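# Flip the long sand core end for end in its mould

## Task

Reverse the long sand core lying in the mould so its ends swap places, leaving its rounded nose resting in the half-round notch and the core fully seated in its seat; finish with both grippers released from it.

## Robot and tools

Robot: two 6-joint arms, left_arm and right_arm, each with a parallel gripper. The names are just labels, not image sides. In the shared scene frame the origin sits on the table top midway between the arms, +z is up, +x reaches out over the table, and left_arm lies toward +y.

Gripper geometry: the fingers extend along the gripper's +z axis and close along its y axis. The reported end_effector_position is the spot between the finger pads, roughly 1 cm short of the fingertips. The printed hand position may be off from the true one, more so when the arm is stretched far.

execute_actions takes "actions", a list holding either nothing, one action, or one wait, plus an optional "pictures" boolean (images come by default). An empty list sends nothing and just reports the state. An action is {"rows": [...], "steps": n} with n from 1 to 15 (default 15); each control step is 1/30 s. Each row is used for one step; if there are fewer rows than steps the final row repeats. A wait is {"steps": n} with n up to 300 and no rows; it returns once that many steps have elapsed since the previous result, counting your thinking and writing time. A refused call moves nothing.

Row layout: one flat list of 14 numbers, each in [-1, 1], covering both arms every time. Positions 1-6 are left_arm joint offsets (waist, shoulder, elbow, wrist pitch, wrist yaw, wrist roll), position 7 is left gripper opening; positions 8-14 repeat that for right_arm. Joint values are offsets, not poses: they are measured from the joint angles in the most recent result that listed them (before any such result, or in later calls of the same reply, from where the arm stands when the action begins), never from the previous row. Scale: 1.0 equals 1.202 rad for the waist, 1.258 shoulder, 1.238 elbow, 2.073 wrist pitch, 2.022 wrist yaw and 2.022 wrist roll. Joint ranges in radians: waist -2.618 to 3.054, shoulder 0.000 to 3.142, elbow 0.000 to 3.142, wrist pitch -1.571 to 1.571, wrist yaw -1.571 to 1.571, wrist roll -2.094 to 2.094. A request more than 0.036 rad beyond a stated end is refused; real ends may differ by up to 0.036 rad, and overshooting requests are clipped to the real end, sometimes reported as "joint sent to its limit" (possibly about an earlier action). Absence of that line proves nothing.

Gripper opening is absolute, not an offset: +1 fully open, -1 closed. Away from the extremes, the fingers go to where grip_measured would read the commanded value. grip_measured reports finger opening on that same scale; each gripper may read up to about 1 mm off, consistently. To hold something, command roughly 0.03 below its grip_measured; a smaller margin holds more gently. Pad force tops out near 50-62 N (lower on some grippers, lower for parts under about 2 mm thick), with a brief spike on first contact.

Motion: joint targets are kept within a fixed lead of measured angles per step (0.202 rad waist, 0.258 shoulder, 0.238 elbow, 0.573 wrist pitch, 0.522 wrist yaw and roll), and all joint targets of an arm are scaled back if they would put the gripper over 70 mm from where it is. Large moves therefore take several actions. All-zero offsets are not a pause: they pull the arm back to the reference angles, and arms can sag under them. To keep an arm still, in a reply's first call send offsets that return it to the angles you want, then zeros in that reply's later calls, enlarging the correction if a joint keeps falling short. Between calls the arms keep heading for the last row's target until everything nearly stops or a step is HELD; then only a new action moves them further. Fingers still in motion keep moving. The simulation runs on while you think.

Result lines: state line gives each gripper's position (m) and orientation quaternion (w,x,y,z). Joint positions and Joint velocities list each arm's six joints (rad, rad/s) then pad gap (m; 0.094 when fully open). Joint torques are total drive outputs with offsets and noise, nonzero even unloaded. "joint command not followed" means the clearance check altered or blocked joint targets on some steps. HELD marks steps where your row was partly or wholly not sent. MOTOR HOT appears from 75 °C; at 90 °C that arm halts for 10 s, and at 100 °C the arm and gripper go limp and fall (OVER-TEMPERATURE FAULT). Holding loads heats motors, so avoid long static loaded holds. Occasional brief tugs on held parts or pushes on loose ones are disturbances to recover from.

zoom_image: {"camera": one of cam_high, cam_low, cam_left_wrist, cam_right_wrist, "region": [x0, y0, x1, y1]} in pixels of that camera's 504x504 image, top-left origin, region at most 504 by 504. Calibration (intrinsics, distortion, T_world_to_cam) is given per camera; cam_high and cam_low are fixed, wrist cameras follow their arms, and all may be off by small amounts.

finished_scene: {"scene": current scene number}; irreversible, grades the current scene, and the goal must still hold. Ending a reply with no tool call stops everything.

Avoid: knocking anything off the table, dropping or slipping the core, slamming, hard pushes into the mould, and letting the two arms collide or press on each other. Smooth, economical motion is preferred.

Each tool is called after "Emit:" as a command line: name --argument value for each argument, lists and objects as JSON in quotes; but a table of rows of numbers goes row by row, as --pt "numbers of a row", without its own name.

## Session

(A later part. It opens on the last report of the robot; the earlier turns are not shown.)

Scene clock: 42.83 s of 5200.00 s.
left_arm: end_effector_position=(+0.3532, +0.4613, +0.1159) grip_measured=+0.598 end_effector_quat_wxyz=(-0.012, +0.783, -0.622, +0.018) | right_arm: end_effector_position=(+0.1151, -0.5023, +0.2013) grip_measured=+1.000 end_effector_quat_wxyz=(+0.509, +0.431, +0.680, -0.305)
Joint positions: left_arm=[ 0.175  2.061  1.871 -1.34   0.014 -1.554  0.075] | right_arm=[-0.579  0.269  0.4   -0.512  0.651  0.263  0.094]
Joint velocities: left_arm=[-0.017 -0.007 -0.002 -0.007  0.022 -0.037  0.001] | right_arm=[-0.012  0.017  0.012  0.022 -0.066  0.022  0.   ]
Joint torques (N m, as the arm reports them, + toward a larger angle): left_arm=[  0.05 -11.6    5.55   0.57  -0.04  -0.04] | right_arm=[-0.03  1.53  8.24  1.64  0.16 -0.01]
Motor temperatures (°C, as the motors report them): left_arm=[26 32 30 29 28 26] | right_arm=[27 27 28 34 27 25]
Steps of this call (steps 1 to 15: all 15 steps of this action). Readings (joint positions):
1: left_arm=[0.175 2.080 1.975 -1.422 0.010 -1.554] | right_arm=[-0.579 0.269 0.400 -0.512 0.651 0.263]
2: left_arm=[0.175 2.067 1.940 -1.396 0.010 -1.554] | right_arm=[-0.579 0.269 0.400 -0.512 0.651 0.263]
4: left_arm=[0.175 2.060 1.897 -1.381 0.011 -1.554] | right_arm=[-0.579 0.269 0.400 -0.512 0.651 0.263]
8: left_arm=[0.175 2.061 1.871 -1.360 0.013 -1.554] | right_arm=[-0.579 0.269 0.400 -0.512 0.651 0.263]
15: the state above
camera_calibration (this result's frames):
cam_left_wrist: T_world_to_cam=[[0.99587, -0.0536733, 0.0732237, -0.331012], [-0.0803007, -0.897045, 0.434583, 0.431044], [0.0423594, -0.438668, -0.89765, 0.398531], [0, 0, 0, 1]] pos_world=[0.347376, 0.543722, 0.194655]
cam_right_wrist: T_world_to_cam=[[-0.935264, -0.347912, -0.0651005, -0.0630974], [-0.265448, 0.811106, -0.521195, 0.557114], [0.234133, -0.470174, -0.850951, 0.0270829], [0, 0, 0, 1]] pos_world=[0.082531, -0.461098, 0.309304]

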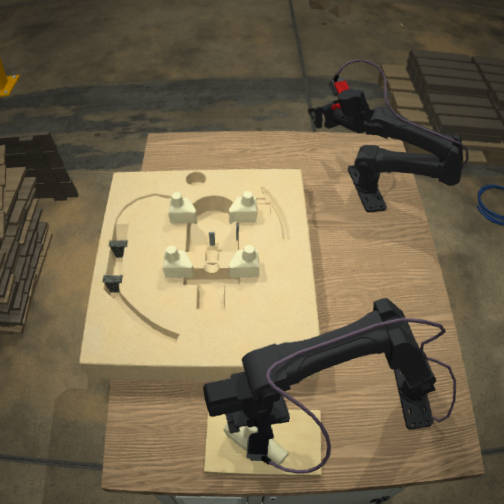

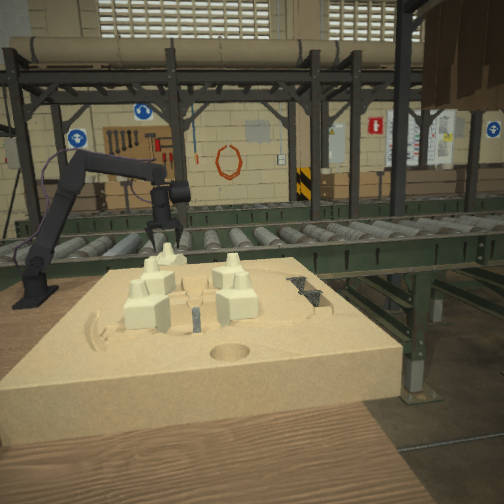

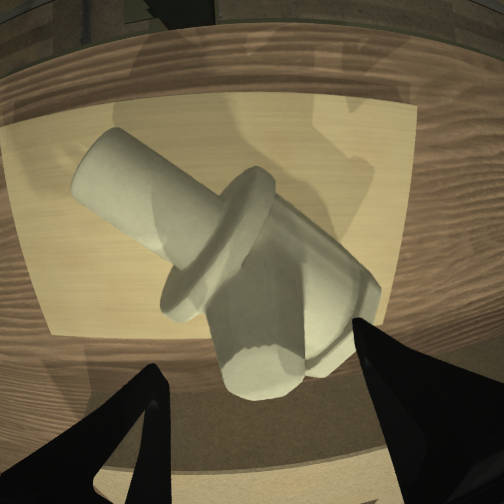

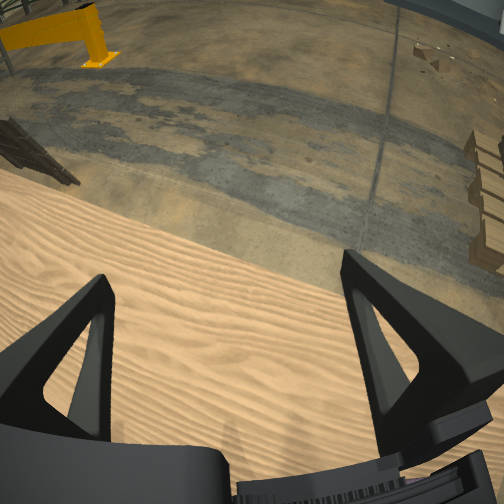

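Emit:
execute_actions --actions '[{"rows":[[0.019,-0.015,-0.045,0.03,0,0,0.3,0,0,0,0,0,0,1]]}]' --pictures false

Emit:
execute_actions --actions '[{"rows":[[0,-0.015,0.01,0,0,0,-0.32,0,0,0,0,0,0,1]]}]'

Emit:
execute_actions --actions '[{"rows":[[0,-0.05,0.13,-0.05,0,0,-0.32,0,0,0,0,0,0,1]]}]' --pictures false

Scene clock: 46.07 s of 5200.00 s.
left_arm: end_effector_position=(+0.3521, +0.4680, +0.1044) grip_measured=+0.302 end_effector_quat_wxyz=(-0.013, +0.788, -0.615, +0.021) | right_arm: end_effector_position=(+0.1151, -0.5024, +0.2014) grip_measured=+1.000 end_effector_quat_wxyz=(+0.509, +0.431, +0.679, -0.305)
Joint positions: left_arm=[ 0.194  2.057  1.819 -1.287  0.018 -1.554  0.061] | right_arm=[-0.579  0.269  0.4   -0.511  0.651  0.263  0.094]
Joint velocities: left_arm=[-0.007 -0.007 -0.002 -0.037 -0.007 -0.022  0.   ] | right_arm=[-0.017 -0.007  0.002 -0.007 -0.051 -0.022  0.   ]
Joint torques (N m, as the arm reports them, + toward a larger angle): left_arm=[  0.39 -11.28   5.32   0.54  -0.04  -0.03] | right_arm=[-0.02  1.54  8.23  1.63  0.16 -0.02]
Motor temperatures (°C, as the motors report them): left_arm=[26 32 29 29 28 26] | right_arm=[27 27 28 35 27 25]
Steps of this call (steps 1 to 15: the robot went on to your last target; steps 16 to 82: nothing new was sent; steps 83 to 97: all 15 steps of this action). Readings (joint positions):
83: left_arm=[0.176 2.060 1.864 -1.327 0.014 -1.554] | right_arm=[-0.579 0.269 0.400 -0.511 0.651 0.263]
84: left_arm=[0.179 2.057 1.851 -1.316 0.016 -1.554] | right_arm=[-0.579 0.269 0.400 -0.511 0.651 0.263]
86: left_arm=[0.185 2.057 1.831 -1.305 0.017 -1.554] | right_arm=[-0.579 0.269 0.400 -0.511 0.651 0.263]
90: left_arm=[0.194 2.057 1.819 -1.297 0.017 -1.554] | right_arm=[-0.579 0.269 0.400 -0.511 0.651 0.263]
97: the state above

Scene clock: 46.57 s of 5200.00 s.
left_arm: end_effector_position=(+0.3545, +0.4682, +0.1045) grip_measured=-0.247 end_effector_quat_wxyz=(-0.016, +0.788, -0.615, +0.025) | right_arm: end_effector_position=(+0.1152, -0.5024, +0.2016) grip_measured=+1.000 end_effector_quat_wxyz=(+0.509, +0.431, +0.679, -0.305)
Joint positions: left_arm=[ 0.194  2.057  1.819 -1.278  0.02  -1.554  0.035] | right_arm=[-0.579  0.269  0.4   -0.51   0.651  0.263  0.094]
Joint velocities: left_arm=[ 0.012 -0.007  0.002  0.007 -0.095 -0.11  -0.   ] | right_arm=[ 0.007  0.002 -0.002  0.022 -0.037  0.022  0.   ]
Joint torques (N m, as the arm reports them, + toward a larger angle): left_arm=[ -0.01 -11.61   6.69   0.45  -0.03  -0.03] | right_arm=[-0.03  1.54  8.24  1.64  0.16 -0.01]
Motor temperatures (°C, as the motors report them): left_arm=[26 32 29 28 28 26] | right_arm=[27 27 28 35 27 25]
Steps of this call (steps 1 to 15: all 15 steps of this action). Readings (joint positions):
1: left_arm=[0.194 2.057 1.819 -1.287 0.018 -1.554] | right_arm=[-0.579 0.269 0.400 -0.511 0.651 0.263]
2: left_arm=[0.194 2.057 1.819 -1.284 0.019 -1.554] | right_arm=[-0.579 0.269 0.400 -0.511 0.651 0.263]
4: left_arm=[0.194 2.057 1.819 -1.278 0.019 -1.554] | right_arm=[-0.579 0.269 0.400 -0.511 0.651 0.263]
8: left_arm=[0.194 2.057 1.819 -1.278 0.020 -1.554] | right_arm=[-0.579 0.269 0.400 -0.511 0.651 0.263]
15: the state above
camera_calibration (this result's frames):
cam_left_wrist: T_world_to_cam=[[0.995436, -0.0355323, 0.0885685, -0.341032], [-0.0708081, -0.897218, 0.435874, 0.438858], [0.0639776, -0.440156, -0.895639, 0.38402], [0, 0, 0, 1]] pos_world=[0.345981, 0.550662, 0.182861]
cam_right_wrist: T_world_to_cam=[[-0.935173, -0.347953, -0.066188, -0.0628038], [-0.264721, 0.810782, -0.522068, 0.557269], [0.235319, -0.470702, -0.850332, 0.0267631], [0, 0, 0, 1]] pos_world=[0.0824906, -0.46108, 0.309533]

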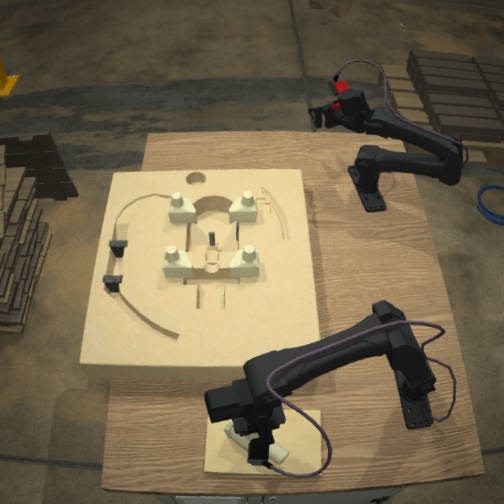

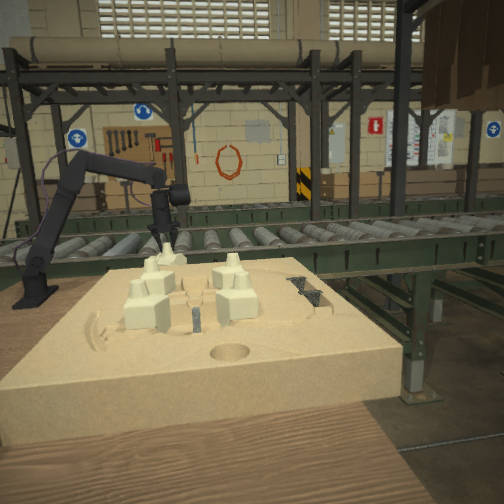

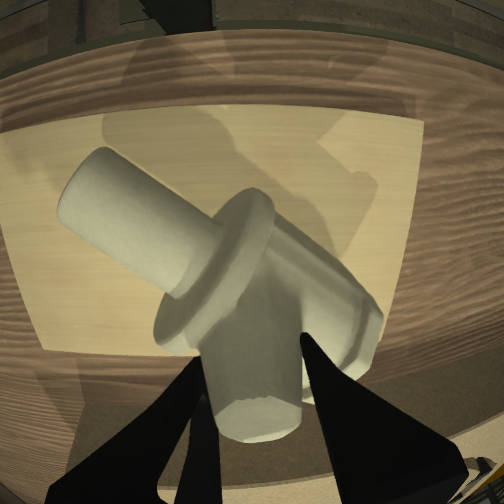

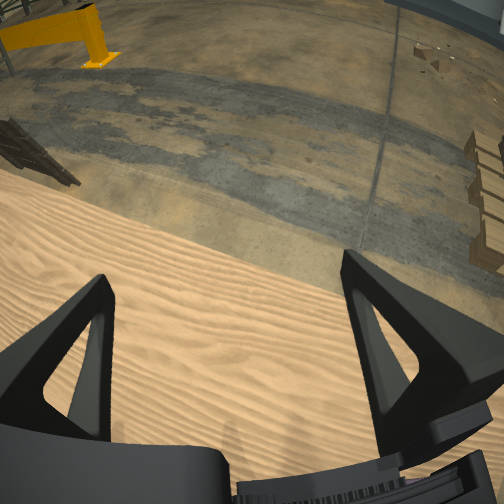

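Scene clock: 47.07 s of 5200.00 s.
left_arm: end_effector_position=(+0.3555, +0.4676, +0.1376) grip_measured=-0.247 end_effector_quat_wxyz=(-0.022, +0.788, -0.615, +0.032) | right_arm: end_effector_position=(+0.1152, -0.5024, +0.2017) grip_measured=+1.000 end_effector_quat_wxyz=(+0.509, +0.431, +0.679, -0.305)
Joint positions: left_arm=[ 0.194  2.049  1.937 -1.384  0.025 -1.554  0.035] | right_arm=[-0.579  0.269  0.4   -0.51   0.651  0.263  0.094]
Joint velocities: left_arm=[-0.027 -0.002 -0.002 -0.051  0.022  0.007  0.   ] | right_arm=[-0.012  0.012 -0.002 -0.022 -0.081 -0.051  0.   ]
Joint torques (N m, as the arm reports them, + toward a larger angle): left_arm=[  0.01 -14.21   9.26   0.65  -0.04  -0.04] | right_arm=[-0.03  1.54  8.24  1.63  0.16 -0.02]
Motor temperatures (°C, as the motors report them): left_arm=[26 32 29 28 28 26] | right_arm=[27 27 28 35 27 25]
Steps of this call (steps 1 to 15: all 15 steps of this action). Readings (joint positions):
1: left_arm=[0.194 2.059 1.838 -1.292 0.021 -1.554] | right_arm=[-0.579 0.269 0.400 -0.510 0.651 0.263]
2: left_arm=[0.194 2.068 1.866 -1.320 0.022 -1.554] | right_arm=[-0.579 0.269 0.400 -0.510 0.651 0.263]
4: left_arm=[0.194 2.068 1.905 -1.347 0.024 -1.554] | right_arm=[-0.579 0.269 0.400 -0.510 0.651 0.263]
8: left_arm=[0.194 2.051 1.936 -1.358 0.024 -1.554] | right_arm=[-0.579 0.269 0.400 -0.510 0.651 0.263]
15: the state above

Emit:
execute_actions --actions '[{"rows":[[0,-0.04,0.03,-0.01,0,0.5,-0.32,0,0,0,0,0,0,1]]}]' --pictures false

Emit:
execute_actions --actions '[{"rows":[[0,-0.04,0.03,0,0,0.55,-0.32,0,0,0,0,0,0,1]]}]' --pictures false

Emit:
execute_actions --actions '[{"rows":[[0,-0.04,0.03,0,0,0.6,-0.32,0,0,0,0,0,0,1]]}]' --pictures false

Emit:
execute_actions --actions '[{"steps":20}]'

Emit:
zoom_image --camera "cam_high" --region '[140, 220, 300, 330]'

Scene clock: 49.10 s of 5200.00 s.
left_arm: end_effector_position=(+0.3488, +0.4654, +0.1372) grip_measured=-0.248 end_effector_quat_wxyz=(+0.021, -0.422, +0.906, -0.017) | right_arm: end_effector_position=(+0.1152, -0.5024, +0.2018) grip_measured=+1.000 end_effector_quat_wxyz=(+0.510, +0.431, +0.679, -0.305)
Joint positions: left_arm=[ 0.194  2.049  1.937 -1.413  0.027 -0.608  0.035] | right_arm=[-0.579  0.269  0.4   -0.509  0.651  0.263  0.094]
Joint velocities: left_arm=[ 0.007 -0.012  0.007 -0.066 -0.007  0.271 -0.   ] | right_arm=[-0.007  0.012 -0.007  0.022 -0.081 -0.037  0.   ]
Joint torques (N m, as the arm reports them, + toward a larger angle): left_arm=[  0.04 -13.77   8.74   0.56  -0.01   0.03] | right_arm=[-0.03  1.54  8.23  1.63  0.16 -0.02]
Motor temperatures (°C, as the motors report them): left_arm=[26 32 30 28 28 26] | right_arm=[27 27 28 35 27 25]
Steps of this call (steps 1 to 15: the robot went on to your last target; steps 16 to 46: nothing new was sent; steps 47 to 61: all 15 steps of this action). Readings (joint positions):
47: left_arm=[0.194 2.049 1.937 -1.392 0.026 -1.488] | right_arm=[-0.579 0.269 0.400 -0.510 0.651 0.263]
48: left_arm=[0.194 2.049 1.937 -1.394 0.026 -1.388] | right_arm=[-0.579 0.269 0.400 -0.509 0.651 0.263]
50: left_arm=[0.194 2.049 1.937 -1.400 0.026 -1.193] | right_arm=[-0.579 0.269 0.400 -0.509 0.651 0.263]
54: left_arm=[0.194 2.049 1.937 -1.409 0.027 -0.837] | right_arm=[-0.579 0.269 0.400 -0.509 0.651 0.263]
61: the state above

Scene clock: 49.60 s of 5200.00 s.
left_arm: end_effector_position=(+0.3471, +0.4651, +0.1371) grip_measured=-0.248 end_effector_quat_wxyz=(+0.023, +0.080, +0.996, -0.006) | right_arm: end_effector_position=(+0.1153, -0.5024, +0.2019) grip_measured=+1.000 end_effector_quat_wxyz=(+0.510, +0.431, +0.679, -0.305)
Joint positions: left_arm=[ 0.194  2.049  1.937 -1.419  0.026  0.423  0.035] | right_arm=[-0.579  0.269  0.4   -0.509  0.651  0.263  0.094]
Joint velocities: left_arm=[ 0.007 -0.002 -0.002  0.051  0.007  0.549 -0.   ] | right_arm=[-0.002 -0.007  0.012 -0.007  0.037  0.037  0.   ]
Joint torques (N m, as the arm reports them, + toward a larger angle): left_arm=[  0.01 -13.82   8.71   0.53   0.02   0.02] | right_arm=[-0.02  1.54  8.24  1.63  0.16 -0.02]
Motor temperatures (°C, as the motors report them): left_arm=[26 33 30 28 28 26] | right_arm=[27 27 28 35 27 25]
Steps of this call (steps 1 to 15: all 15 steps of this action). Readings (joint positions):
1: left_arm=[0.194 2.049 1.937 -1.413 0.027 -0.538] | right_arm=[-0.579 0.269 0.400 -0.509 0.651 0.263]
2: left_arm=[0.194 2.049 1.937 -1.414 0.026 -0.439] | right_arm=[-0.579 0.269 0.400 -0.509 0.651 0.263]
4: left_arm=[0.194 2.049 1.937 -1.416 0.026 -0.244] | right_arm=[-0.579 0.269 0.400 -0.509 0.651 0.263]
8: left_arm=[0.194 2.049 1.937 -1.419 0.026 0.137] | right_arm=[-0.579 0.269 0.400 -0.509 0.651 0.263]
15: the state above

Scene clock: 50.10 s of 5200.00 s.
left_arm: end_effector_position=(+0.3466, +0.4660, +0.1371) grip_measured=-0.249 end_effector_quat_wxyz=(+0.020, +0.595, +0.803, +0.009) | right_arm: end_effector_position=(+0.1153, -0.5025, +0.2020) grip_measured=+1.000 end_effector_quat_wxyz=(+0.510, +0.431, +0.679, -0.305)
Joint positions: left_arm=[ 0.194  2.049  1.937 -1.421  0.02   1.537  0.035] | right_arm=[-0.579  0.269  0.4   -0.508  0.651  0.263  0.094]
Joint velocities: left_arm=[ 0.027  0.007  0.007  0.051 -0.007  0.637  0.001] | right_arm=[ 0.002 -0.007 -0.017  0.007 -0.022 -0.037  0.   ]
Joint torques (N m, as the arm reports them, + toward a larger angle): left_arm=[  0.05 -13.83   8.69   0.49   0.07   0.05] | right_arm=[-0.02  1.54  8.23  1.63  0.16 -0.01]
Motor temperatures (°C, as the motors report them): left_arm=[26 33 30 28 28 26] | right_arm=[27 27 28 35 27 25]
Steps of this call (steps 1 to 15: all 15 steps of this action). Readings (joint positions):
1: left_arm=[0.194 2.049 1.937 -1.419 0.026 0.495] | right_arm=[-0.579 0.269 0.400 -0.508 0.651 0.263]
2: left_arm=[0.194 2.049 1.937 -1.420 0.024 0.594] | right_arm=[-0.579 0.269 0.400 -0.508 0.651 0.263]
4: left_arm=[0.194 2.049 1.937 -1.420 0.023 0.790] | right_arm=[-0.579 0.269 0.400 -0.508 0.651 0.263]
8: left_arm=[0.194 2.049 1.937 -1.421 0.021 1.180] | right_arm=[-0.579 0.269 0.400 -0.508 0.651 0.263]
15: the state above

Scene clock: 50.77 s of 5200.00 s.
left_arm: end_effector_position=(+0.3465, +0.4661, +0.1371) grip_measured=-0.249 end_effector_quat_wxyz=(+0.019, +0.631, +0.775, +0.010) | right_arm: end_effector_position=(+0.1153, -0.5025, +0.2020) grip_measured=+1.000 end_effector_quat_wxyz=(+0.510, +0.431, +0.679, -0.305)
Joint positions: left_arm=[ 0.194  2.049  1.937 -1.421  0.02   1.629  0.035] | right_arm=[-0.579  0.269  0.4   -0.508  0.651  0.263  0.094]
Joint velocities: left_arm=[ 0.017 -0.002  0.002  0.007 -0.081 -0.022 -0.   ] | right_arm=[-0.002 -0.002 -0.007  0.037  0.051  0.007  0.   ]
Joint torques (N m, as the arm reports them, + toward a larger angle): left_arm=[  0.   -13.8    8.67   0.49   0.07   0.05] | right_arm=[-0.03  1.55  8.24  1.63  0.16 -0.02]
Motor temperatures (°C, as the motors report them): left_arm=[26 33 30 28 28 26] | right_arm=[27 27 28 35 27 25]
Steps of this call (steps 1 to 20: the robot went on to your last target). Readings (joint positions):
1: left_arm=[0.194 2.049 1.937 -1.421 0.020 1.556] | right_arm=[-0.579 0.269 0.400 -0.508 0.651 0.263]
2: left_arm=[0.194 2.049 1.937 -1.421 0.020 1.571] | right_arm=[-0.579 0.269 0.400 -0.508 0.651 0.263]
4: left_arm=[0.194 2.049 1.937 -1.421 0.020 1.593] | right_arm=[-0.579 0.269 0.400 -0.508 0.651 0.263]
8: left_arm=[0.194 2.049 1.937 -1.421 0.020 1.615] | right_arm=[-0.579 0.269 0.400 -0.508 0.651 0.263]
20: the state above
camera_calibration (this result's frames):
cam_left_wrist: T_world_to_cam=[[-0.996968, 0.0767098, -0.013022, 0.315974], [0.0637012, 0.900812, 0.42951, -0.46158], [0.0446781, 0.427379, -0.902968, 0.0161409], [0, 0, 0, 1]] pos_world=[0.343699, 0.384661, 0.216943]
cam_right_wrist: T_world_to_cam=[[-0.935033, -0.348015, -0.067819, -0.0623637], [-0.263628, 0.810296, -0.523375, 0.557501], [0.237096, -0.471494, -0.849399, 0.0262825], [0, 0, 0, 1]] pos_world=[0.0824293, -0.461052, 0.309877]

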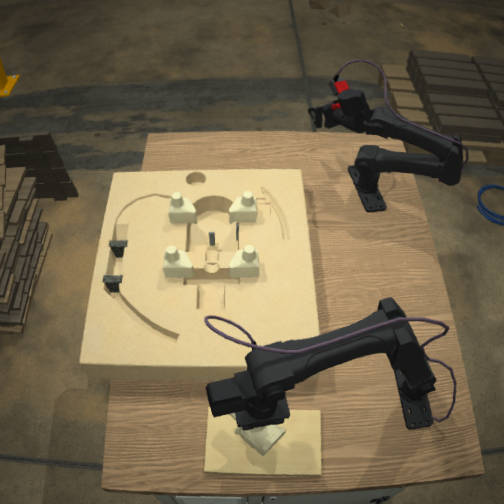

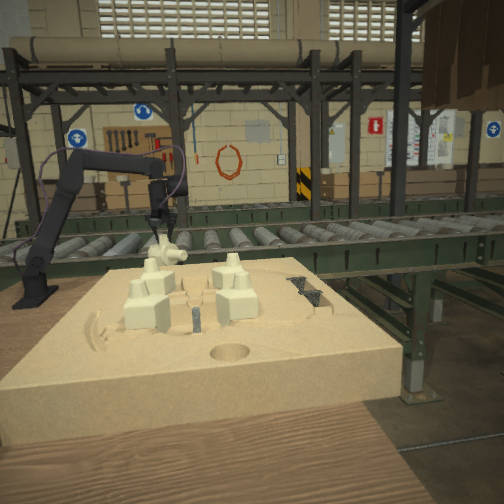

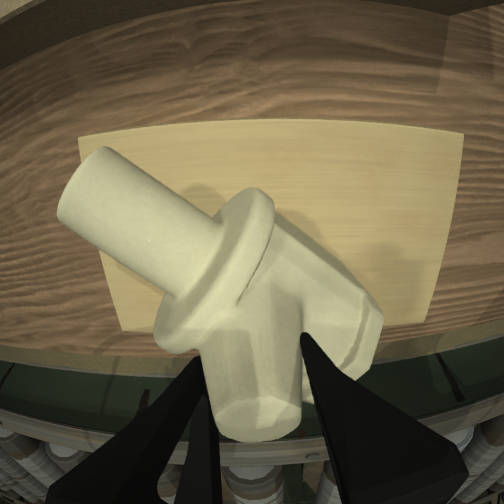

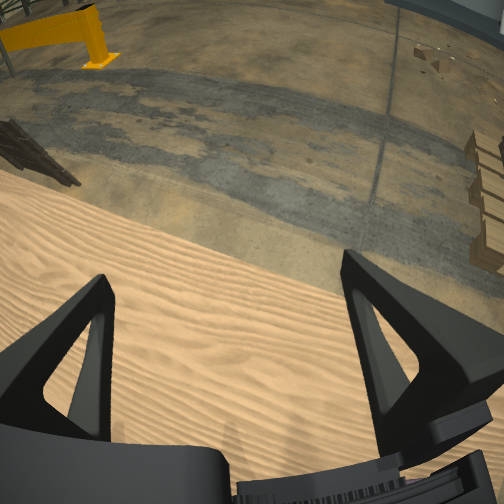

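Region (140, 220, 300, 330) of cam_high's 504x504 image, scaled by 3.150, with more detail than that image has; it fills the top 346 rows of this view, and the rest is white.

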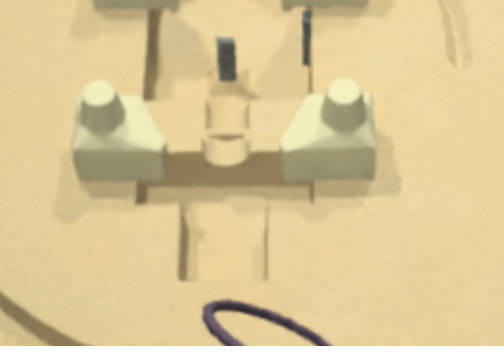

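Emit:
execute_actions --actions '[{"rows":[[0,-0.04,-0.04,0.045,0,0.033,-0.32,0,0,0,0,0,0,1]]}]' --pictures false

Emit:
execute_actions --actions '[{"rows":[[0,-0.03,-0.035,0.03,0,0,-0.32,0,0,0,0,0,0,1]]}]' --pictures false

Emit:
execute_actions --actions '[{"rows":[[0,-0.015,-0.01,0.01,0,0,-0.32,0,0,0,0,0,0,1]]}]' --pictures false

Emit:
execute_actions --actions '[{"rows":[[0,-0.015,0.01,0,0,0,0.6,0,0,0,0,0,0,1]],"steps":10}]' --pictures false

Emit:
execute_actions --actions '[{"rows":[[0,-0.07,0.03,0,0,-0.83,0.6,0,0,0,0,0,0,1]]}]' --pictures false

Emit:
execute_actions --actions '[{"steps":20}]' --pictures false

Scene clock: 52.77 s of 5200.00 s.
left_arm: end_effector_position=(+0.3496, +0.4679, +0.1192) grip_measured=-0.249 end_effector_quat_wxyz=(+0.019, +0.653, +0.757, +0.015) | right_arm: end_effector_position=(+0.1154, -0.5025, +0.2022) grip_measured=+1.000 end_effector_quat_wxyz=(+0.510, +0.431, +0.678, -0.305)
Joint positions: left_arm=[ 0.194  2.049  1.865 -1.342  0.014  1.687  0.035] | right_arm=[-0.579  0.269  0.4   -0.507  0.651  0.263  0.094]
Joint velocities: left_arm=[-0.012 -0.002 -0.007  0.007 -0.007 -0.022 -0.001] | right_arm=[ 0.012 -0.002  0.007  0.037  0.051  0.022  0.   ]
Joint torques (N m, as the arm reports them, + toward a larger angle): left_arm=[  0.01 -13.84   7.49   0.55   0.05   0.06] | right_arm=[-0.03  1.55  8.25  1.63  0.16 -0.02]
Motor temperatures (°C, as the motors report them): left_arm=[26 33 30 28 28 26] | right_arm=[27 27 29 35 27 25]
Steps of this call (steps 1 to 15: the robot went on to your last target; steps 16 to 45: nothing new was sent; steps 46 to 60: all 15 steps of this action). Readings (joint positions):
46: left_arm=[0.194 2.048 1.927 -1.411 0.020 1.637] | right_arm=[-0.579 0.269 0.400 -0.508 0.651 0.263]
47: left_arm=[0.194 2.043 1.910 -1.394 0.019 1.648] | right_arm=[-0.579 0.269 0.400 -0.508 0.651 0.263]
49: left_arm=[0.194 2.043 1.885 -1.371 0.018 1.663] | right_arm=[-0.579 0.269 0.400 -0.508 0.651 0.263]
53: left_arm=[0.194 2.049 1.866 -1.357 0.015 1.679] | right_arm=[-0.579 0.269 0.400 -0.507 0.651 0.263]
60: the state above

Scene clock: 53.27 s of 5200.00 s.
left_arm: end_effector_position=(+0.3499, +0.4660, +0.1070) grip_measured=-0.249 end_effector_quat_wxyz=(+0.020, +0.653, +0.757, +0.012) | right_arm: end_effector_position=(+0.1154, -0.5025, +0.2023) grip_measured=+1.000 end_effector_quat_wxyz=(+0.511, +0.431, +0.678, -0.305)
Joint positions: left_arm=[ 0.191  2.049  1.817 -1.295  0.02   1.685  0.035] | right_arm=[-0.579  0.269  0.4   -0.506  0.651  0.263  0.094]
Joint velocities: left_arm=[ 0.007  0.007 -0.022 -0.051 -0.022 -0.007 -0.001] | right_arm=[ 0.002 -0.002  0.007  0.037  0.051  0.051  0.   ]
Joint torques (N m, as the arm reports them, + toward a larger angle): left_arm=[  0.13 -12.95   6.02   0.62  -0.05  -0.02] | right_arm=[-0.03  1.53  8.25  1.63  0.16 -0.01]
Motor temperatures (°C, as the motors report them): left_arm=[26 33 30 28 28 26] | right_arm=[27 27 29 35 27 25]
Steps of this call (steps 1 to 15: all 15 steps of this action). Readings (joint positions):
1: left_arm=[0.194 2.048 1.857 -1.334 0.014 1.687] | right_arm=[-0.579 0.269 0.400 -0.507 0.651 0.263]
2: left_arm=[0.194 2.046 1.843 -1.320 0.014 1.687] | right_arm=[-0.579 0.269 0.400 -0.507 0.651 0.263]
4: left_arm=[0.194 2.048 1.820 -1.301 0.014 1.688] | right_arm=[-0.579 0.269 0.400 -0.507 0.651 0.263]
8: left_arm=[0.191 2.049 1.817 -1.295 0.020 1.685] | right_arm=[-0.579 0.269 0.400 -0.507 0.651 0.263]
15: the state above

Scene clock: 53.77 s of 5200.00 s.
left_arm: end_effector_position=(+0.3500, +0.4651, +0.1061) grip_measured=-0.249 end_effector_quat_wxyz=(+0.023, +0.654, +0.757, +0.011) | right_arm: end_effector_position=(+0.1155, -0.5025, +0.2024) grip_measured=+1.000 end_effector_quat_wxyz=(+0.511, +0.431, +0.678, -0.305)
Joint positions: left_arm=[ 0.191  2.049  1.813 -1.292  0.025  1.685  0.035] | right_arm=[-0.579  0.269  0.4   -0.506  0.651  0.263  0.094]
Joint velocities: left_arm=[-0.017 -0.007 -0.002 -0.037  0.051  0.022  0.   ] | right_arm=[-0.007 -0.012 -0.012 -0.007 -0.022 -0.007  0.   ]
Joint torques (N m, as the arm reports them, + toward a larger angle): left_arm=[  0.04 -11.54   4.8    0.64  -0.05  -0.02] | right_arm=[-0.03  1.55  8.25  1.63  0.16 -0.01]
Motor temperatures (°C, as the motors report them): left_arm=[26 33 30 28 28 26] | right_arm=[27 27 29 35 27 25]
Steps of this call (steps 1 to 15: all 15 steps of this action). Readings (joint positions):
1: left_arm=[0.191 2.049 1.815 -1.295 0.020 1.685] | right_arm=[-0.579 0.269 0.400 -0.506 0.651 0.263]
2: left_arm=[0.191 2.049 1.814 -1.293 0.022 1.685] | right_arm=[-0.579 0.269 0.400 -0.506 0.651 0.263]
4: left_arm=[0.191 2.049 1.813 -1.292 0.025 1.685] | right_arm=[-0.579 0.269 0.400 -0.506 0.651 0.263]
8: left_arm=[0.191 2.049 1.813 -1.292 0.025 1.685] | right_arm=[-0.579 0.269 0.400 -0.506 0.651 0.263]
15: the state above

Scene clock: 54.10 s of 5200.00 s.
left_arm: end_effector_position=(+0.3502, +0.4658, +0.1061) grip_measured=+0.598 end_effector_quat_wxyz=(+0.021, +0.653, +0.757, +0.012) | right_arm: end_effector_position=(+0.1155, -0.5025, +0.2026) grip_measured=+1.000 end_effector_quat_wxyz=(+0.511, +0.432, +0.678, -0.305)
Joint positions: left_arm=[ 0.191  2.049  1.813 -1.291  0.022  1.685  0.075] | right_arm=[-0.579  0.269  0.4   -0.505  0.651  0.263  0.094]
Joint velocities: left_arm=[ 0.007  0.012 -0.012  0.037  0.037  0.022  0.   ] | right_arm=[-0.012 -0.002  0.002 -0.066 -0.022 -0.037  0.   ]
Joint torques (N m, as the arm reports them, + toward a larger angle): left_arm=[  0.03 -11.58   6.71   0.49   0.03  -0.02] | right_arm=[-0.03  1.54  8.24  1.63  0.16 -0.02]
Motor temperatures (°C, as the motors report them): left_arm=[26 33 30 28 28 26] | right_arm=[27 27 29 35 27 25]
Steps of this call (steps 1 to 10: all 10 steps of this action). Readings (joint positions):
1: left_arm=[0.191 2.049 1.813 -1.292 0.025 1.685] | right_arm=[-0.579 0.269 0.400 -0.506 0.651 0.263]
2: left_arm=[0.191 2.049 1.813 -1.291 0.024 1.685] | right_arm=[-0.579 0.269 0.400 -0.506 0.651 0.263]
4: left_arm=[0.191 2.049 1.813 -1.291 0.023 1.685] | right_arm=[-0.579 0.269 0.400 -0.506 0.651 0.263]
8: left_arm=[0.191 2.049 1.813 -1.291 0.022 1.685] | right_arm=[-0.579 0.269 0.400 -0.505 0.651 0.263]
10: the state above

Scene clock: 54.60 s of 5200.00 s.
left_arm: end_effector_position=(+0.3533, +0.4672, +0.1381) grip_measured=+0.598 end_effector_quat_wxyz=(+0.066, +0.015, +0.998, +0.009) | right_arm: end_effector_position=(+0.1155, -0.5025, +0.2026) grip_measured=+1.000 end_effector_quat_wxyz=(+0.511, +0.432, +0.678, -0.305)
Joint positions: left_arm=[ 0.191  1.977  1.829 -1.291  0.019  0.29   0.075] | right_arm=[-0.579  0.269  0.4   -0.505  0.651  0.263  0.094]
Joint velocities: left_arm=[ 0.002  0.002 -0.002 -0.051 -0.037 -1.853 -0.001] | right_arm=[-0.007  0.017 -0.012  0.007 -0.081  0.007  0.   ]
Joint torques (N m, as the arm reports them, + toward a larger angle): left_arm=[ -0.04 -10.88   7.63   0.66   0.05  -0.04] | right_arm=[-0.03  1.53  8.24  1.64  0.16 -0.02]
Motor temperatures (°C, as the motors report them): left_arm=[26 33 30 28 28 26] | right_arm=[27 27 29 35 27 25]
Steps of this call (steps 1 to 15: all 15 steps of this action). Readings (joint positions):
1: left_arm=[0.191 2.044 1.813 -1.291 0.021 1.616] | right_arm=[-0.579 0.269 0.400 -0.505 0.651 0.263]
2: left_arm=[0.191 2.038 1.813 -1.292 0.020 1.517] | right_arm=[-0.579 0.269 0.400 -0.505 0.651 0.263]
4: left_arm=[0.191 2.015 1.813 -1.291 0.019 1.322] | right_arm=[-0.579 0.269 0.400 -0.505 0.651 0.263]
8: left_arm=[0.191 1.982 1.827 -1.291 0.019 0.933] | right_arm=[-0.579 0.269 0.400 -0.505 0.651 0.263]
15: the state above

Scene clock: 55.27 s of 5200.00 s.
left_arm: end_effector_position=(+0.3533, +0.4672, +0.1381) grip_measured=+0.598 end_effector_quat_wxyz=(+0.066, -0.121, +0.990, -0.000) | right_arm: end_effector_position=(+0.1156, -0.5026, +0.2027) grip_measured=+1.000 end_effector_quat_wxyz=(+0.512, +0.432, +0.678, -0.305)
Joint positions: left_arm=[ 0.191  1.977  1.829 -1.291  0.019  0.017  0.075] | right_arm=[-0.579  0.269  0.4   -0.505  0.651  0.263  0.094]
Joint velocities: left_arm=[-0.007 -0.002 -0.002 -0.007 -0.007 -0.022 -0.   ] | right_arm=[-0.007  0.012 -0.007  0.007  0.037 -0.066  0.   ]
Joint torques (N m, as the arm reports them, + toward a larger angle): left_arm=[  0.   -10.92   7.64   0.64   0.04  -0.09] | right_arm=[-0.03  1.54  8.24  1.63  0.16 -0.01]
Motor temperatures (°C, as the motors report them): left_arm=[26 33 30 28 28 26] | right_arm=[27 27 29 35 27 25]
Steps of this call (steps 1 to 20: the robot went on to your last target). Readings (joint positions):
1: left_arm=[0.191 1.977 1.829 -1.291 0.019 0.234] | right_arm=[-0.579 0.269 0.400 -0.505 0.651 0.263]
2: left_arm=[0.191 1.977 1.829 -1.291 0.019 0.190] | right_arm=[-0.579 0.269 0.400 -0.505 0.651 0.263]
4: left_arm=[0.191 1.977 1.829 -1.291 0.019 0.126] | right_arm=[-0.579 0.269 0.400 -0.505 0.651 0.263]
8: left_arm=[0.191 1.977 1.829 -1.291 0.019 0.059] | right_arm=[-0.579 0.269 0.400 -0.505 0.651 0.263]
20: the state above

Go to tilted (1.627, 1.25, -0.65) then down.

Emit:
execute_actions --actions '[{"rows":[[0,-0.29,-0.3,0.31,-0.01,0,0.6,0,0,0,0,0,0,1]]}]' --pictures false

Emit:
execute_actions --actions '[{"rows":[[0,-0.01,-0.21,0.05,0,0,0.6,0,0,0,0,0,0,1]]}]'

Scene clock: 56.77 s of 5200.00 s.
left_arm: end_effector_position=(+0.3920, +0.4803, +0.2211) grip_measured=+0.598 end_effector_quat_wxyz=(+0.356, -0.114, +0.926, +0.048) | right_arm: end_effector_position=(+0.1156, -0.5026, +0.2028) grip_measured=+1.000 end_effector_quat_wxyz=(+0.512, +0.432, +0.677, -0.305)
Joint positions: left_arm=[ 0.191  1.612  1.463 -0.687  0.003  0.014  0.075] | right_arm=[-0.579  0.269  0.4   -0.504  0.651  0.263  0.094]
Joint velocities: left_arm=[-0.012  0.012  0.007  0.139 -0.051 -0.007 -0.001] | right_arm=[-0.007 -0.012  0.007 -0.022  0.007 -0.022  0.   ]
Joint torques (N m, as the arm reports them, + toward a larger angle): left_arm=[ 0.02 -7.31  6.09  1.58 -0.06  0.  ] | right_arm=[-0.03  1.54  8.24  1.63  0.16 -0.01]
Motor temperatures (°C, as the motors report them): left_arm=[26 33 30 28 28 26] | right_arm=[27 27 29 35 27 25]
Steps of this call (steps 1 to 15: the robot went on to your last target; steps 16 to 30: nothing new was sent; steps 31 to 45: all 15 steps of this action). Readings (joint positions):
31: left_arm=[0.191 1.946 1.779 -1.216 0.017 0.014] | right_arm=[-0.579 0.269 0.400 -0.505 0.651 0.263]
32: left_arm=[0.191 1.887 1.681 -1.089 0.014 0.014] | right_arm=[-0.579 0.269 0.400 -0.505 0.651 0.263]
34: left_arm=[0.191 1.758 1.522 -0.937 0.009 0.014] | right_arm=[-0.579 0.269 0.400 -0.504 0.651 0.263]
38: left_arm=[0.191 1.622 1.463 -0.798 0.005 0.014] | right_arm=[-0.579 0.269 0.400 -0.504 0.651 0.263]
45: the state above

Scene clock: 57.27 s of 5200.00 s.
left_arm: end_effector_position=(+0.3498, +0.4690, +0.1154) grip_measured=+0.598 end_effector_quat_wxyz=(+0.254, -0.118, +0.959, +0.033) | right_arm: end_effector_position=(+0.1157, -0.5026, +0.2029) grip_measured=+1.000 end_effector_quat_wxyz=(+0.512, +0.432, +0.677, -0.305)
Joint positions: left_arm=[ 0.191  1.627  1.183 -0.608  0.003  0.014  0.075] | right_arm=[-0.579  0.269  0.4   -0.503  0.651  0.263  0.094]
Joint velocities: left_arm=[-0.002 -0.012  0.002  0.022 -0.037 -0.037  0.   ] | right_arm=[ 0.002 -0.002  0.007  0.022 -0.051  0.007  0.   ]
Joint torques (N m, as the arm reports them, + toward a larger angle): left_arm=[ 0.   -9.11  8.1   1.32  0.01 -0.03] | right_arm=[-0.04  1.53  8.25  1.63  0.16 -0.02]
Motor temperatures (°C, as the motors report them): left_arm=[26 33 30 28 28 26] | right_arm=[27 27 29 35 27 25]
Steps of this call (steps 1 to 15: all 15 steps of this action). Readings (joint positions):
1: left_arm=[0.191 1.606 1.431 -0.650 0.003 0.014] | right_arm=[-0.579 0.269 0.400 -0.504 0.651 0.263]
2: left_arm=[0.191 1.589 1.372 -0.605 0.003 0.014] | right_arm=[-0.579 0.269 0.400 -0.504 0.651 0.263]
4: left_arm=[0.191 1.584 1.269 -0.594 0.003 0.014] | right_arm=[-0.579 0.269 0.400 -0.504 0.651 0.263]
8: left_arm=[0.191 1.628 1.185 -0.626 0.003 0.014] | right_arm=[-0.579 0.269 0.400 -0.503 0.651 0.263]
15: the state above
camera_calibration (this result's frames):
cam_left_wrist: T_world_to_cam=[[-0.0135715, -0.993223, -0.115428, 0.488385], [-0.998629, 0.0193007, -0.0486623, 0.38509], [0.0505603, 0.114609, -0.992123, 0.150117], [0, 0, 0, 1]] pos_world=[0.383601, 0.460438, 0.224047]
cam_right_wrist: T_world_to_cam=[[-0.934742, -0.348145, -0.07108, -0.0614852], [-0.261434, 0.809318, -0.525981, 0.557962], [0.240644, -0.473074, -0.847521, 0.0253184], [0, 0, 0, 1]] pos_world=[0.0823046, -0.460997, 0.310565]

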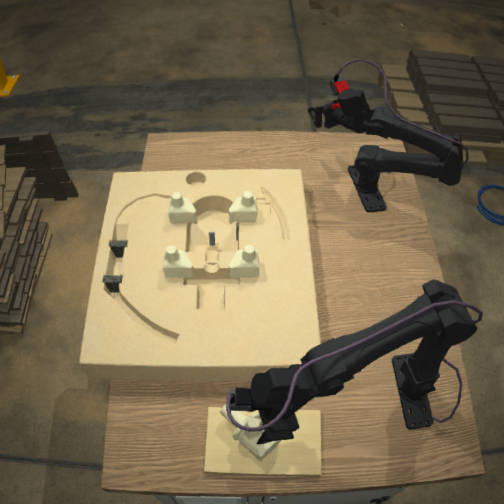

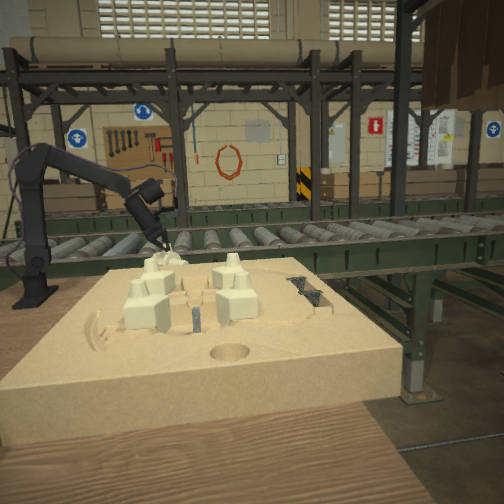

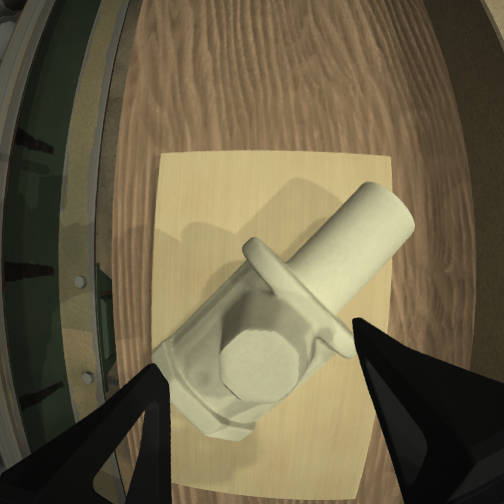

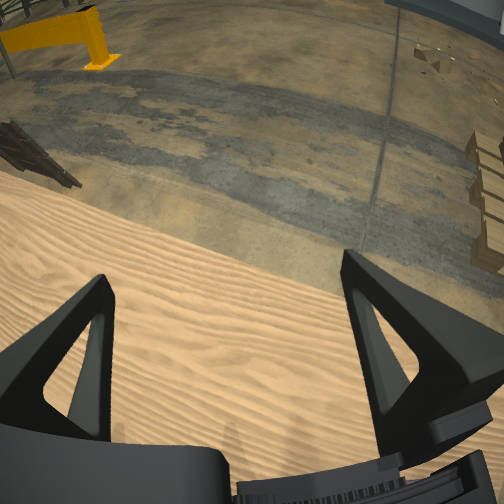

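Emit:
execute_actions --actions '[{"rows":[[0,0.025,0,0.028,0,0,0.1,0,0,0,0,0,0,1]]}]' --pictures false

Emit:
execute_actions --actions '[{"rows":[[0,-0.01,0.01,0,0,0,-0.33,0,0,0,0,0,0,1]]}]'

Emit:
execute_actions --actions '[{"rows":[[0,-0.04,0.2,-0.06,0,0,-0.33,0,0,0,0,0,0,1]]}]' --pictures false

Emit:
execute_actions --actions '[{"rows":[[0,-0.04,0.22,-0.06,0,0,-0.33,0,0,0,0,0,0,1]]}]' --pictures false

Emit:
execute_actions --actions '[{"rows":[[-0.15,0.05,0.2,-0.01,0,0,-0.33,0,0,0,0,0,0,1]]}]' --pictures false

Emit:
execute_actions --actions '[{"rows":[[-0.2,0.05,0.15,0.03,0,0,-0.33,0,0,0,0,0,0,1]]}]'

Scene clock: 59.40 s of 5200.00 s.
left_arm: end_effector_position=(+0.3574, +0.4709, +0.1073) grip_measured=+0.102 end_effector_quat_wxyz=(+0.257, -0.118, +0.959, +0.033) | right_arm: end_effector_position=(+0.1157, -0.5026, +0.2031) grip_measured=+1.000 end_effector_quat_wxyz=(+0.512, +0.432, +0.677, -0.305)
Joint positions: left_arm=[ 0.191  1.66   1.183 -0.571  0.005  0.014  0.052] | right_arm=[-0.579  0.269  0.4   -0.503  0.651  0.263  0.094]
Joint velocities: left_arm=[ 0.002 -0.002  0.007 -0.037 -0.022  0.022  0.   ] | right_arm=[-0.002  0.017 -0.012  0.007 -0.037  0.007  0.   ]
Joint torques (N m, as the arm reports them, + toward a larger angle): left_arm=[-0.02 -7.54  6.32  1.32  0.   -0.03] | right_arm=[-0.03  1.54  8.24  1.64  0.16 -0.02]
Motor temperatures (°C, as the motors report them): left_arm=[26 32 30 28 28 26] | right_arm=[27 27 29 36 27 25]
Steps of this call (steps 1 to 15: the robot went on to your last target; steps 16 to 49: nothing new was sent; steps 50 to 64: all 15 steps of this action). Readings (joint positions):
50: left_arm=[0.191 1.629 1.183 -0.602 0.003 0.014] | right_arm=[-0.579 0.269 0.400 -0.503 0.651 0.263]
51: left_arm=[0.191 1.633 1.183 -0.594 0.003 0.014] | right_arm=[-0.579 0.269 0.400 -0.503 0.651 0.263]
53: left_arm=[0.191 1.646 1.183 -0.583 0.003 0.014] | right_arm=[-0.579 0.269 0.400 -0.503 0.651 0.263]
57: left_arm=[0.191 1.660 1.183 -0.576 0.005 0.014] | right_arm=[-0.579 0.269 0.400 -0.503 0.651 0.263]
64: the state above

Scene clock: 59.90 s of 5200.00 s.
left_arm: end_effector_position=(+0.3586, +0.4669, +0.1074) grip_measured=-0.257 end_effector_quat_wxyz=(+0.258, -0.114, +0.959, +0.027) | right_arm: end_effector_position=(+0.1158, -0.5026, +0.2032) grip_measured=+1.000 end_effector_quat_wxyz=(+0.513, +0.432, +0.677, -0.305)
Joint positions: left_arm=[ 0.187  1.66   1.183 -0.57   0.017  0.015  0.035] | right_arm=[-0.579  0.269  0.4   -0.502  0.651  0.263  0.094]
Joint velocities: left_arm=[ 0.002 -0.002  0.002  0.007  0.007  0.051  0.001] | right_arm=[-0.007 -0.017  0.012 -0.037 -0.051 -0.007  0.   ]
Joint torques (N m, as the arm reports them, + toward a larger angle): left_arm=[ 0.4  -8.28  7.33  1.16 -0.13 -0.03] | right_arm=[-0.04  1.53  8.25  1.63  0.16 -0.01]
Motor temperatures (°C, as the motors report them): left_arm=[26 32 30 28 28 26] | right_arm=[27 27 29 36 27 25]
Steps of this call (steps 1 to 15: all 15 steps of this action). Readings (joint positions):
1: left_arm=[0.191 1.660 1.183 -0.571 0.005 0.014] | right_arm=[-0.579 0.269 0.400 -0.503 0.651 0.263]
2: left_arm=[0.189 1.660 1.183 -0.571 0.019 0.013] | right_arm=[-0.579 0.269 0.400 -0.503 0.651 0.263]
4: left_arm=[0.187 1.660 1.183 -0.569 0.017 0.015] | right_arm=[-0.579 0.269 0.400 -0.502 0.651 0.263]
8: left_arm=[0.187 1.660 1.183 -0.570 0.017 0.015] | right_arm=[-0.579 0.269 0.400 -0.502 0.651 0.263]
15: the state above
camera_calibration (this result's frames):
cam_left_wrist: T_world_to_cam=[[-0.0243056, -0.994092, -0.105787, 0.488699], [-0.997884, 0.0305089, -0.0574225, 0.389059], [0.0603107, 0.104167, -0.992729, 0.143445], [0, 0, 0, 1]] pos_world=[0.391463, 0.459, 0.216441]
cam_right_wrist: T_world_to_cam=[[-0.934642, -0.348189, -0.0721666, -0.0611928], [-0.2607, 0.808991, -0.526848, 0.558114], [0.241825, -0.4736, -0.846891, 0.0249961], [0, 0, 0, 1]] pos_world=[0.0822624, -0.460978, 0.310794]

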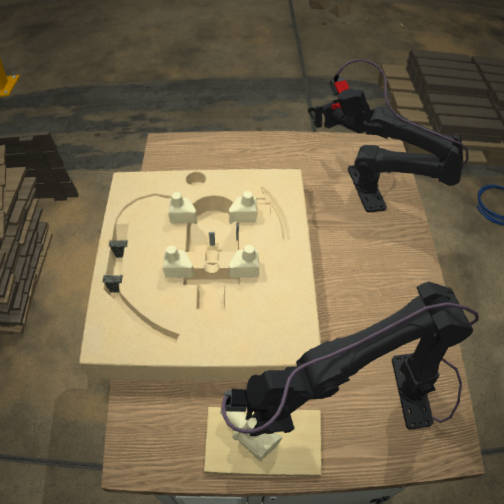

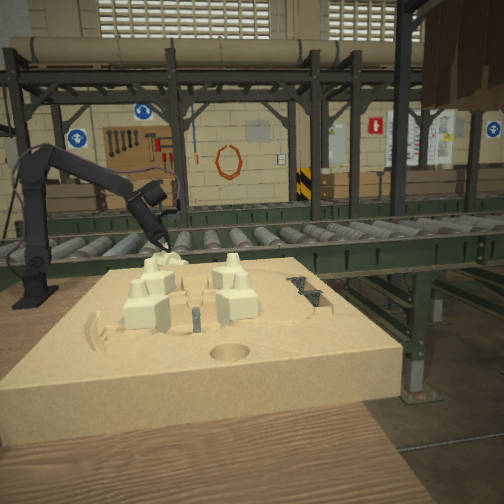

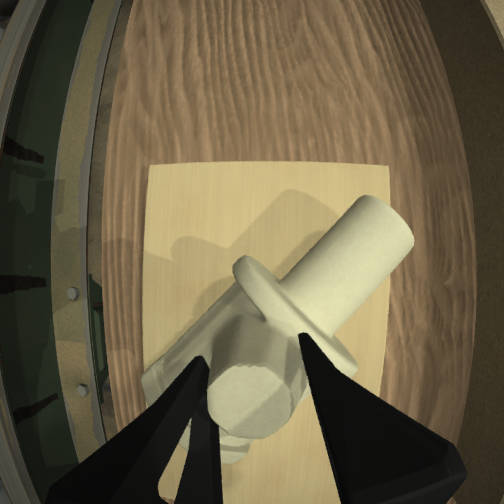

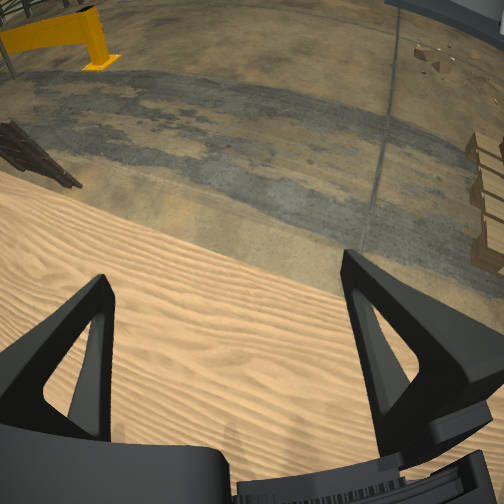

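Scene clock: 60.40 s of 5200.00 s.
left_arm: end_effector_position=(+0.3651, +0.4685, +0.1546) grip_measured=-0.257 end_effector_quat_wxyz=(+0.255, -0.114, +0.960, +0.026) | right_arm: end_effector_position=(+0.1158, -0.5027, +0.2033) grip_measured=+1.000 end_effector_quat_wxyz=(+0.513, +0.432, +0.677, -0.305)
Joint positions: left_arm=[ 0.187  1.664  1.381 -0.77   0.018  0.015  0.035] | right_arm=[-0.579  0.269  0.4   -0.501  0.651  0.263  0.094]
Joint velocities: left_arm=[ 0.007 -0.017  0.002 -0.154  0.022  0.007 -0.   ] | right_arm=[ 0.007 -0.002  0.002 -0.051  0.022 -0.022  0.   ]
Joint torques (N m, as the arm reports them, + toward a larger angle): left_arm=[  0.03 -11.62  10.61   1.99  -0.01  -0.01] | right_arm=[-0.03  1.55  8.25  1.63  0.16 -0.01]
Motor temperatures (°C, as the motors report them): left_arm=[26 32 30 28 28 26] | right_arm=[27 27 29 36 27 25]
Steps of this call (steps 1 to 15: all 15 steps of this action). Readings (joint positions):
1: left_arm=[0.187 1.662 1.203 -0.592 0.018 0.015] | right_arm=[-0.579 0.269 0.400 -0.502 0.651 0.263]
2: left_arm=[0.187 1.672 1.240 -0.641 0.019 0.015] | right_arm=[-0.579 0.269 0.400 -0.502 0.651 0.263]
4: left_arm=[0.187 1.679 1.300 -0.701 0.018 0.015] | right_arm=[-0.579 0.269 0.400 -0.501 0.651 0.263]
8: left_arm=[0.187 1.670 1.370 -0.745 0.018 0.015] | right_arm=[-0.579 0.269 0.400 -0.501 0.651 0.263]
15: the state above

Scene clock: 60.90 s of 5200.00 s.
left_arm: end_effector_position=(+0.3664, +0.4687, +0.2112) grip_measured=-0.257 end_effector_quat_wxyz=(+0.263, -0.114, +0.958, +0.027) | right_arm: end_effector_position=(+0.1158, -0.5027, +0.2035) grip_measured=+1.000 end_effector_quat_wxyz=(+0.513, +0.432, +0.676, -0.305)
Joint positions: left_arm=[ 0.187  1.669  1.602 -0.969  0.018  0.015  0.035] | right_arm=[-0.579  0.269  0.4   -0.501  0.651  0.263  0.094]
Joint velocities: left_arm=[-0.012  0.002  0.022 -0.168  0.007 -0.037  0.   ] | right_arm=[-0.002 -0.002  0.007 -0.037  0.007  0.081  0.   ]
Joint torques (N m, as the arm reports them, + toward a larger angle): left_arm=[  0.04 -11.53  10.73   2.     0.01  -0.03] | right_arm=[-0.04  1.53  8.24  1.64  0.16 -0.02]
Motor temperatures (°C, as the motors report them): left_arm=[26 32 30 29 28 26] | right_arm=[27 27 29 36 27 25]
Steps of this call (steps 1 to 15: all 15 steps of this action). Readings (joint positions):
1: left_arm=[0.187 1.669 1.400 -0.802 0.018 0.015] | right_arm=[-0.579 0.269 0.400 -0.501 0.651 0.263]
2: left_arm=[0.187 1.681 1.435 -0.853 0.018 0.015] | right_arm=[-0.579 0.269 0.400 -0.501 0.651 0.263]
4: left_arm=[0.187 1.690 1.495 -0.911 0.018 0.015] | right_arm=[-0.579 0.269 0.400 -0.501 0.651 0.263]
8: left_arm=[0.187 1.684 1.578 -0.961 0.018 0.015] | right_arm=[-0.579 0.269 0.400 -0.501 0.651 0.263]
15: the state above

Scene clock: 61.40 s of 5200.00 s.
left_arm: end_effector_position=(+0.3984, +0.3877, +0.2203) grip_measured=-0.257 end_effector_quat_wxyz=(+0.249, -0.020, +0.968, -0.007) | right_arm: end_effector_position=(+0.1159, -0.5027, +0.2036) grip_measured=+1.000 end_effector_quat_wxyz=(+0.513, +0.432, +0.676, -0.305)
Joint positions: left_arm=[-0.005  1.786  1.793 -1.076  0.034  0.015  0.035] | right_arm=[-0.579  0.269  0.4   -0.5    0.651  0.263  0.094]
Joint velocities: left_arm=[ 0.11  -0.007  0.002 -0.11  -0.125  0.022  0.   ] | right_arm=[-0.007 -0.022  0.002  0.007  0.022  0.051  0.   ]
Joint torques (N m, as the arm reports them, + toward a larger angle): left_arm=[  0.41 -12.44  10.99   1.96   0.05  -0.03] | right_arm=[-0.04  1.54  8.24  1.64  0.16 -0.02]
Motor temperatures (°C, as the motors report them): left_arm=[26 32 30 29 28 26] | right_arm=[27 27 29 36 27 25]
Steps of this call (steps 1 to 15: all 15 steps of this action). Readings (joint positions):
1: left_arm=[0.175 1.681 1.622 -0.996 0.011 0.014] | right_arm=[-0.579 0.269 0.400 -0.501 0.651 0.263]
2: left_arm=[0.153 1.705 1.662 -1.035 -0.013 0.015] | right_arm=[-0.579 0.269 0.400 -0.500 0.651 0.263]
4: left_arm=[0.094 1.750 1.727 -1.063 -0.024 0.015] | right_arm=[-0.579 0.269 0.400 -0.500 0.651 0.263]
8: left_arm=[-0.004 1.785 1.781 -1.060 0.021 0.015] | right_arm=[-0.579 0.269 0.400 -0.500 0.651 0.263]
15: the state above

Scene clock: 61.90 s of 5200.00 s.
left_arm: end_effector_position=(+0.4139, +0.2615, +0.2054) grip_measured=-0.258 end_effector_quat_wxyz=(+0.229, +0.112, +0.966, -0.052) | right_arm: end_effector_position=(+0.1160, -0.5027, +0.2038) grip_measured=+1.000 end_effector_quat_wxyz=(+0.514, +0.432, +0.676, -0.305)
Joint positions: left_arm=[-0.27   1.916  1.915 -1.1    0.062  0.015  0.035] | right_arm=[-0.579  0.269  0.4   -0.499  0.651  0.263  0.094]
Joint velocities: left_arm=[ 0.188  0.012  0.027 -0.095 -0.183 -0.081 -0.   ] | right_arm=[ 0.002 -0.012 -0.002  0.007 -0.007 -0.022  0.   ]
Joint torques (N m, as the arm reports them, + toward a larger angle): left_arm=[  1.18 -14.53  11.35   1.86  -0.07  -0.03] | right_arm=[-0.03  1.54  8.25  1.64  0.16 -0.01]
Motor temperatures (°C, as the motors report them): left_arm=[26 32 30 29 28 26] | right_arm=[27 27 29 36 27 25]
Steps of this call (steps 1 to 15: all 15 steps of this action). Readings (joint positions):
1: left_arm=[-0.014 1.796 1.806 -1.091 0.023 0.014] | right_arm=[-0.579 0.269 0.400 -0.500 0.651 0.263]
2: left_arm=[-0.033 1.814 1.834 -1.110 -0.005 0.015] | right_arm=[-0.579 0.269 0.400 -0.500 0.651 0.263]
4: left_arm=[-0.095 1.851 1.870 -1.117 -0.025 0.015] | right_arm=[-0.579 0.269 0.400 -0.500 0.651 0.263]
8: left_arm=[-0.232 1.907 1.905 -1.099 0.011 0.015] | right_arm=[-0.579 0.269 0.400 -0.500 0.651 0.263]
15: the state above
camera_calibration (this result's frames):
cam_left_wrist: T_world_to_cam=[[-0.484149, -0.873416, -0.0523825, 0.443994], [-0.87408, 0.485504, -0.0164422, 0.277464], [0.0397928, 0.037826, -0.998492, 0.285814], [0, 0, 0, 1]] pos_world=[0.446112, 0.24227, 0.313202]
cam_right_wrist: T_world_to_cam=[[-0.934464, -0.348269, -0.0740679, -0.0606817], [-0.259413, 0.808418, -0.528361, 0.55838], [0.243889, -0.47452, -0.845783, 0.024431], [0, 0, 0, 1]] pos_world=[0.0821877, -0.460945, 0.311195]

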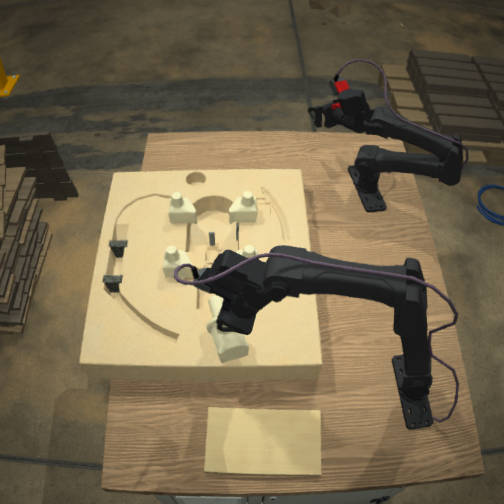

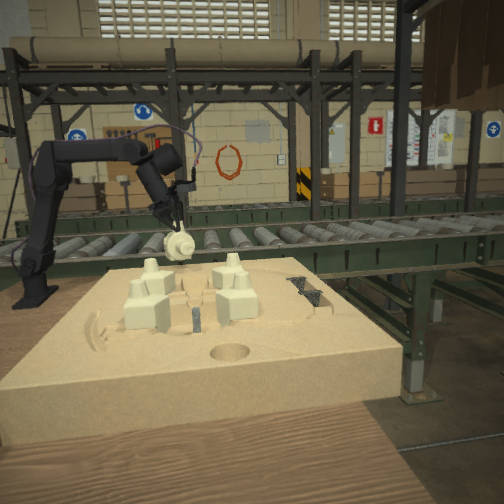

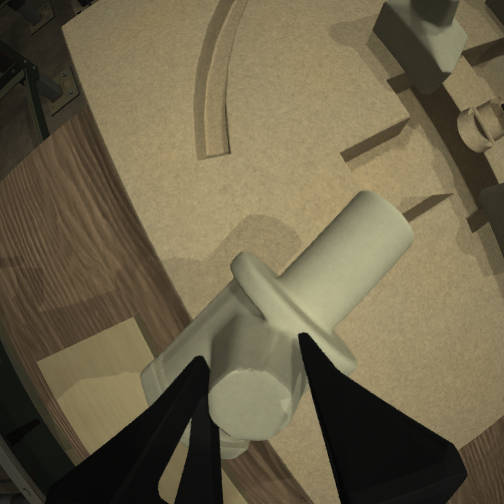

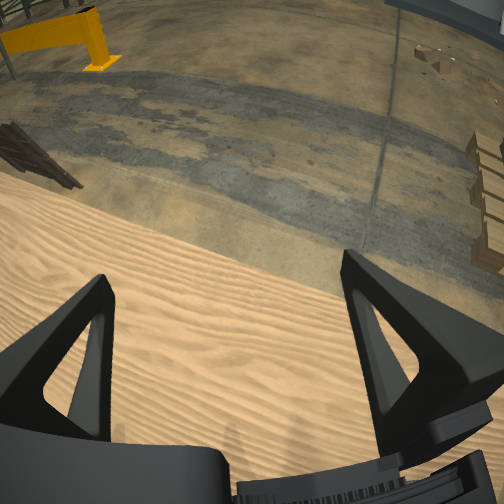

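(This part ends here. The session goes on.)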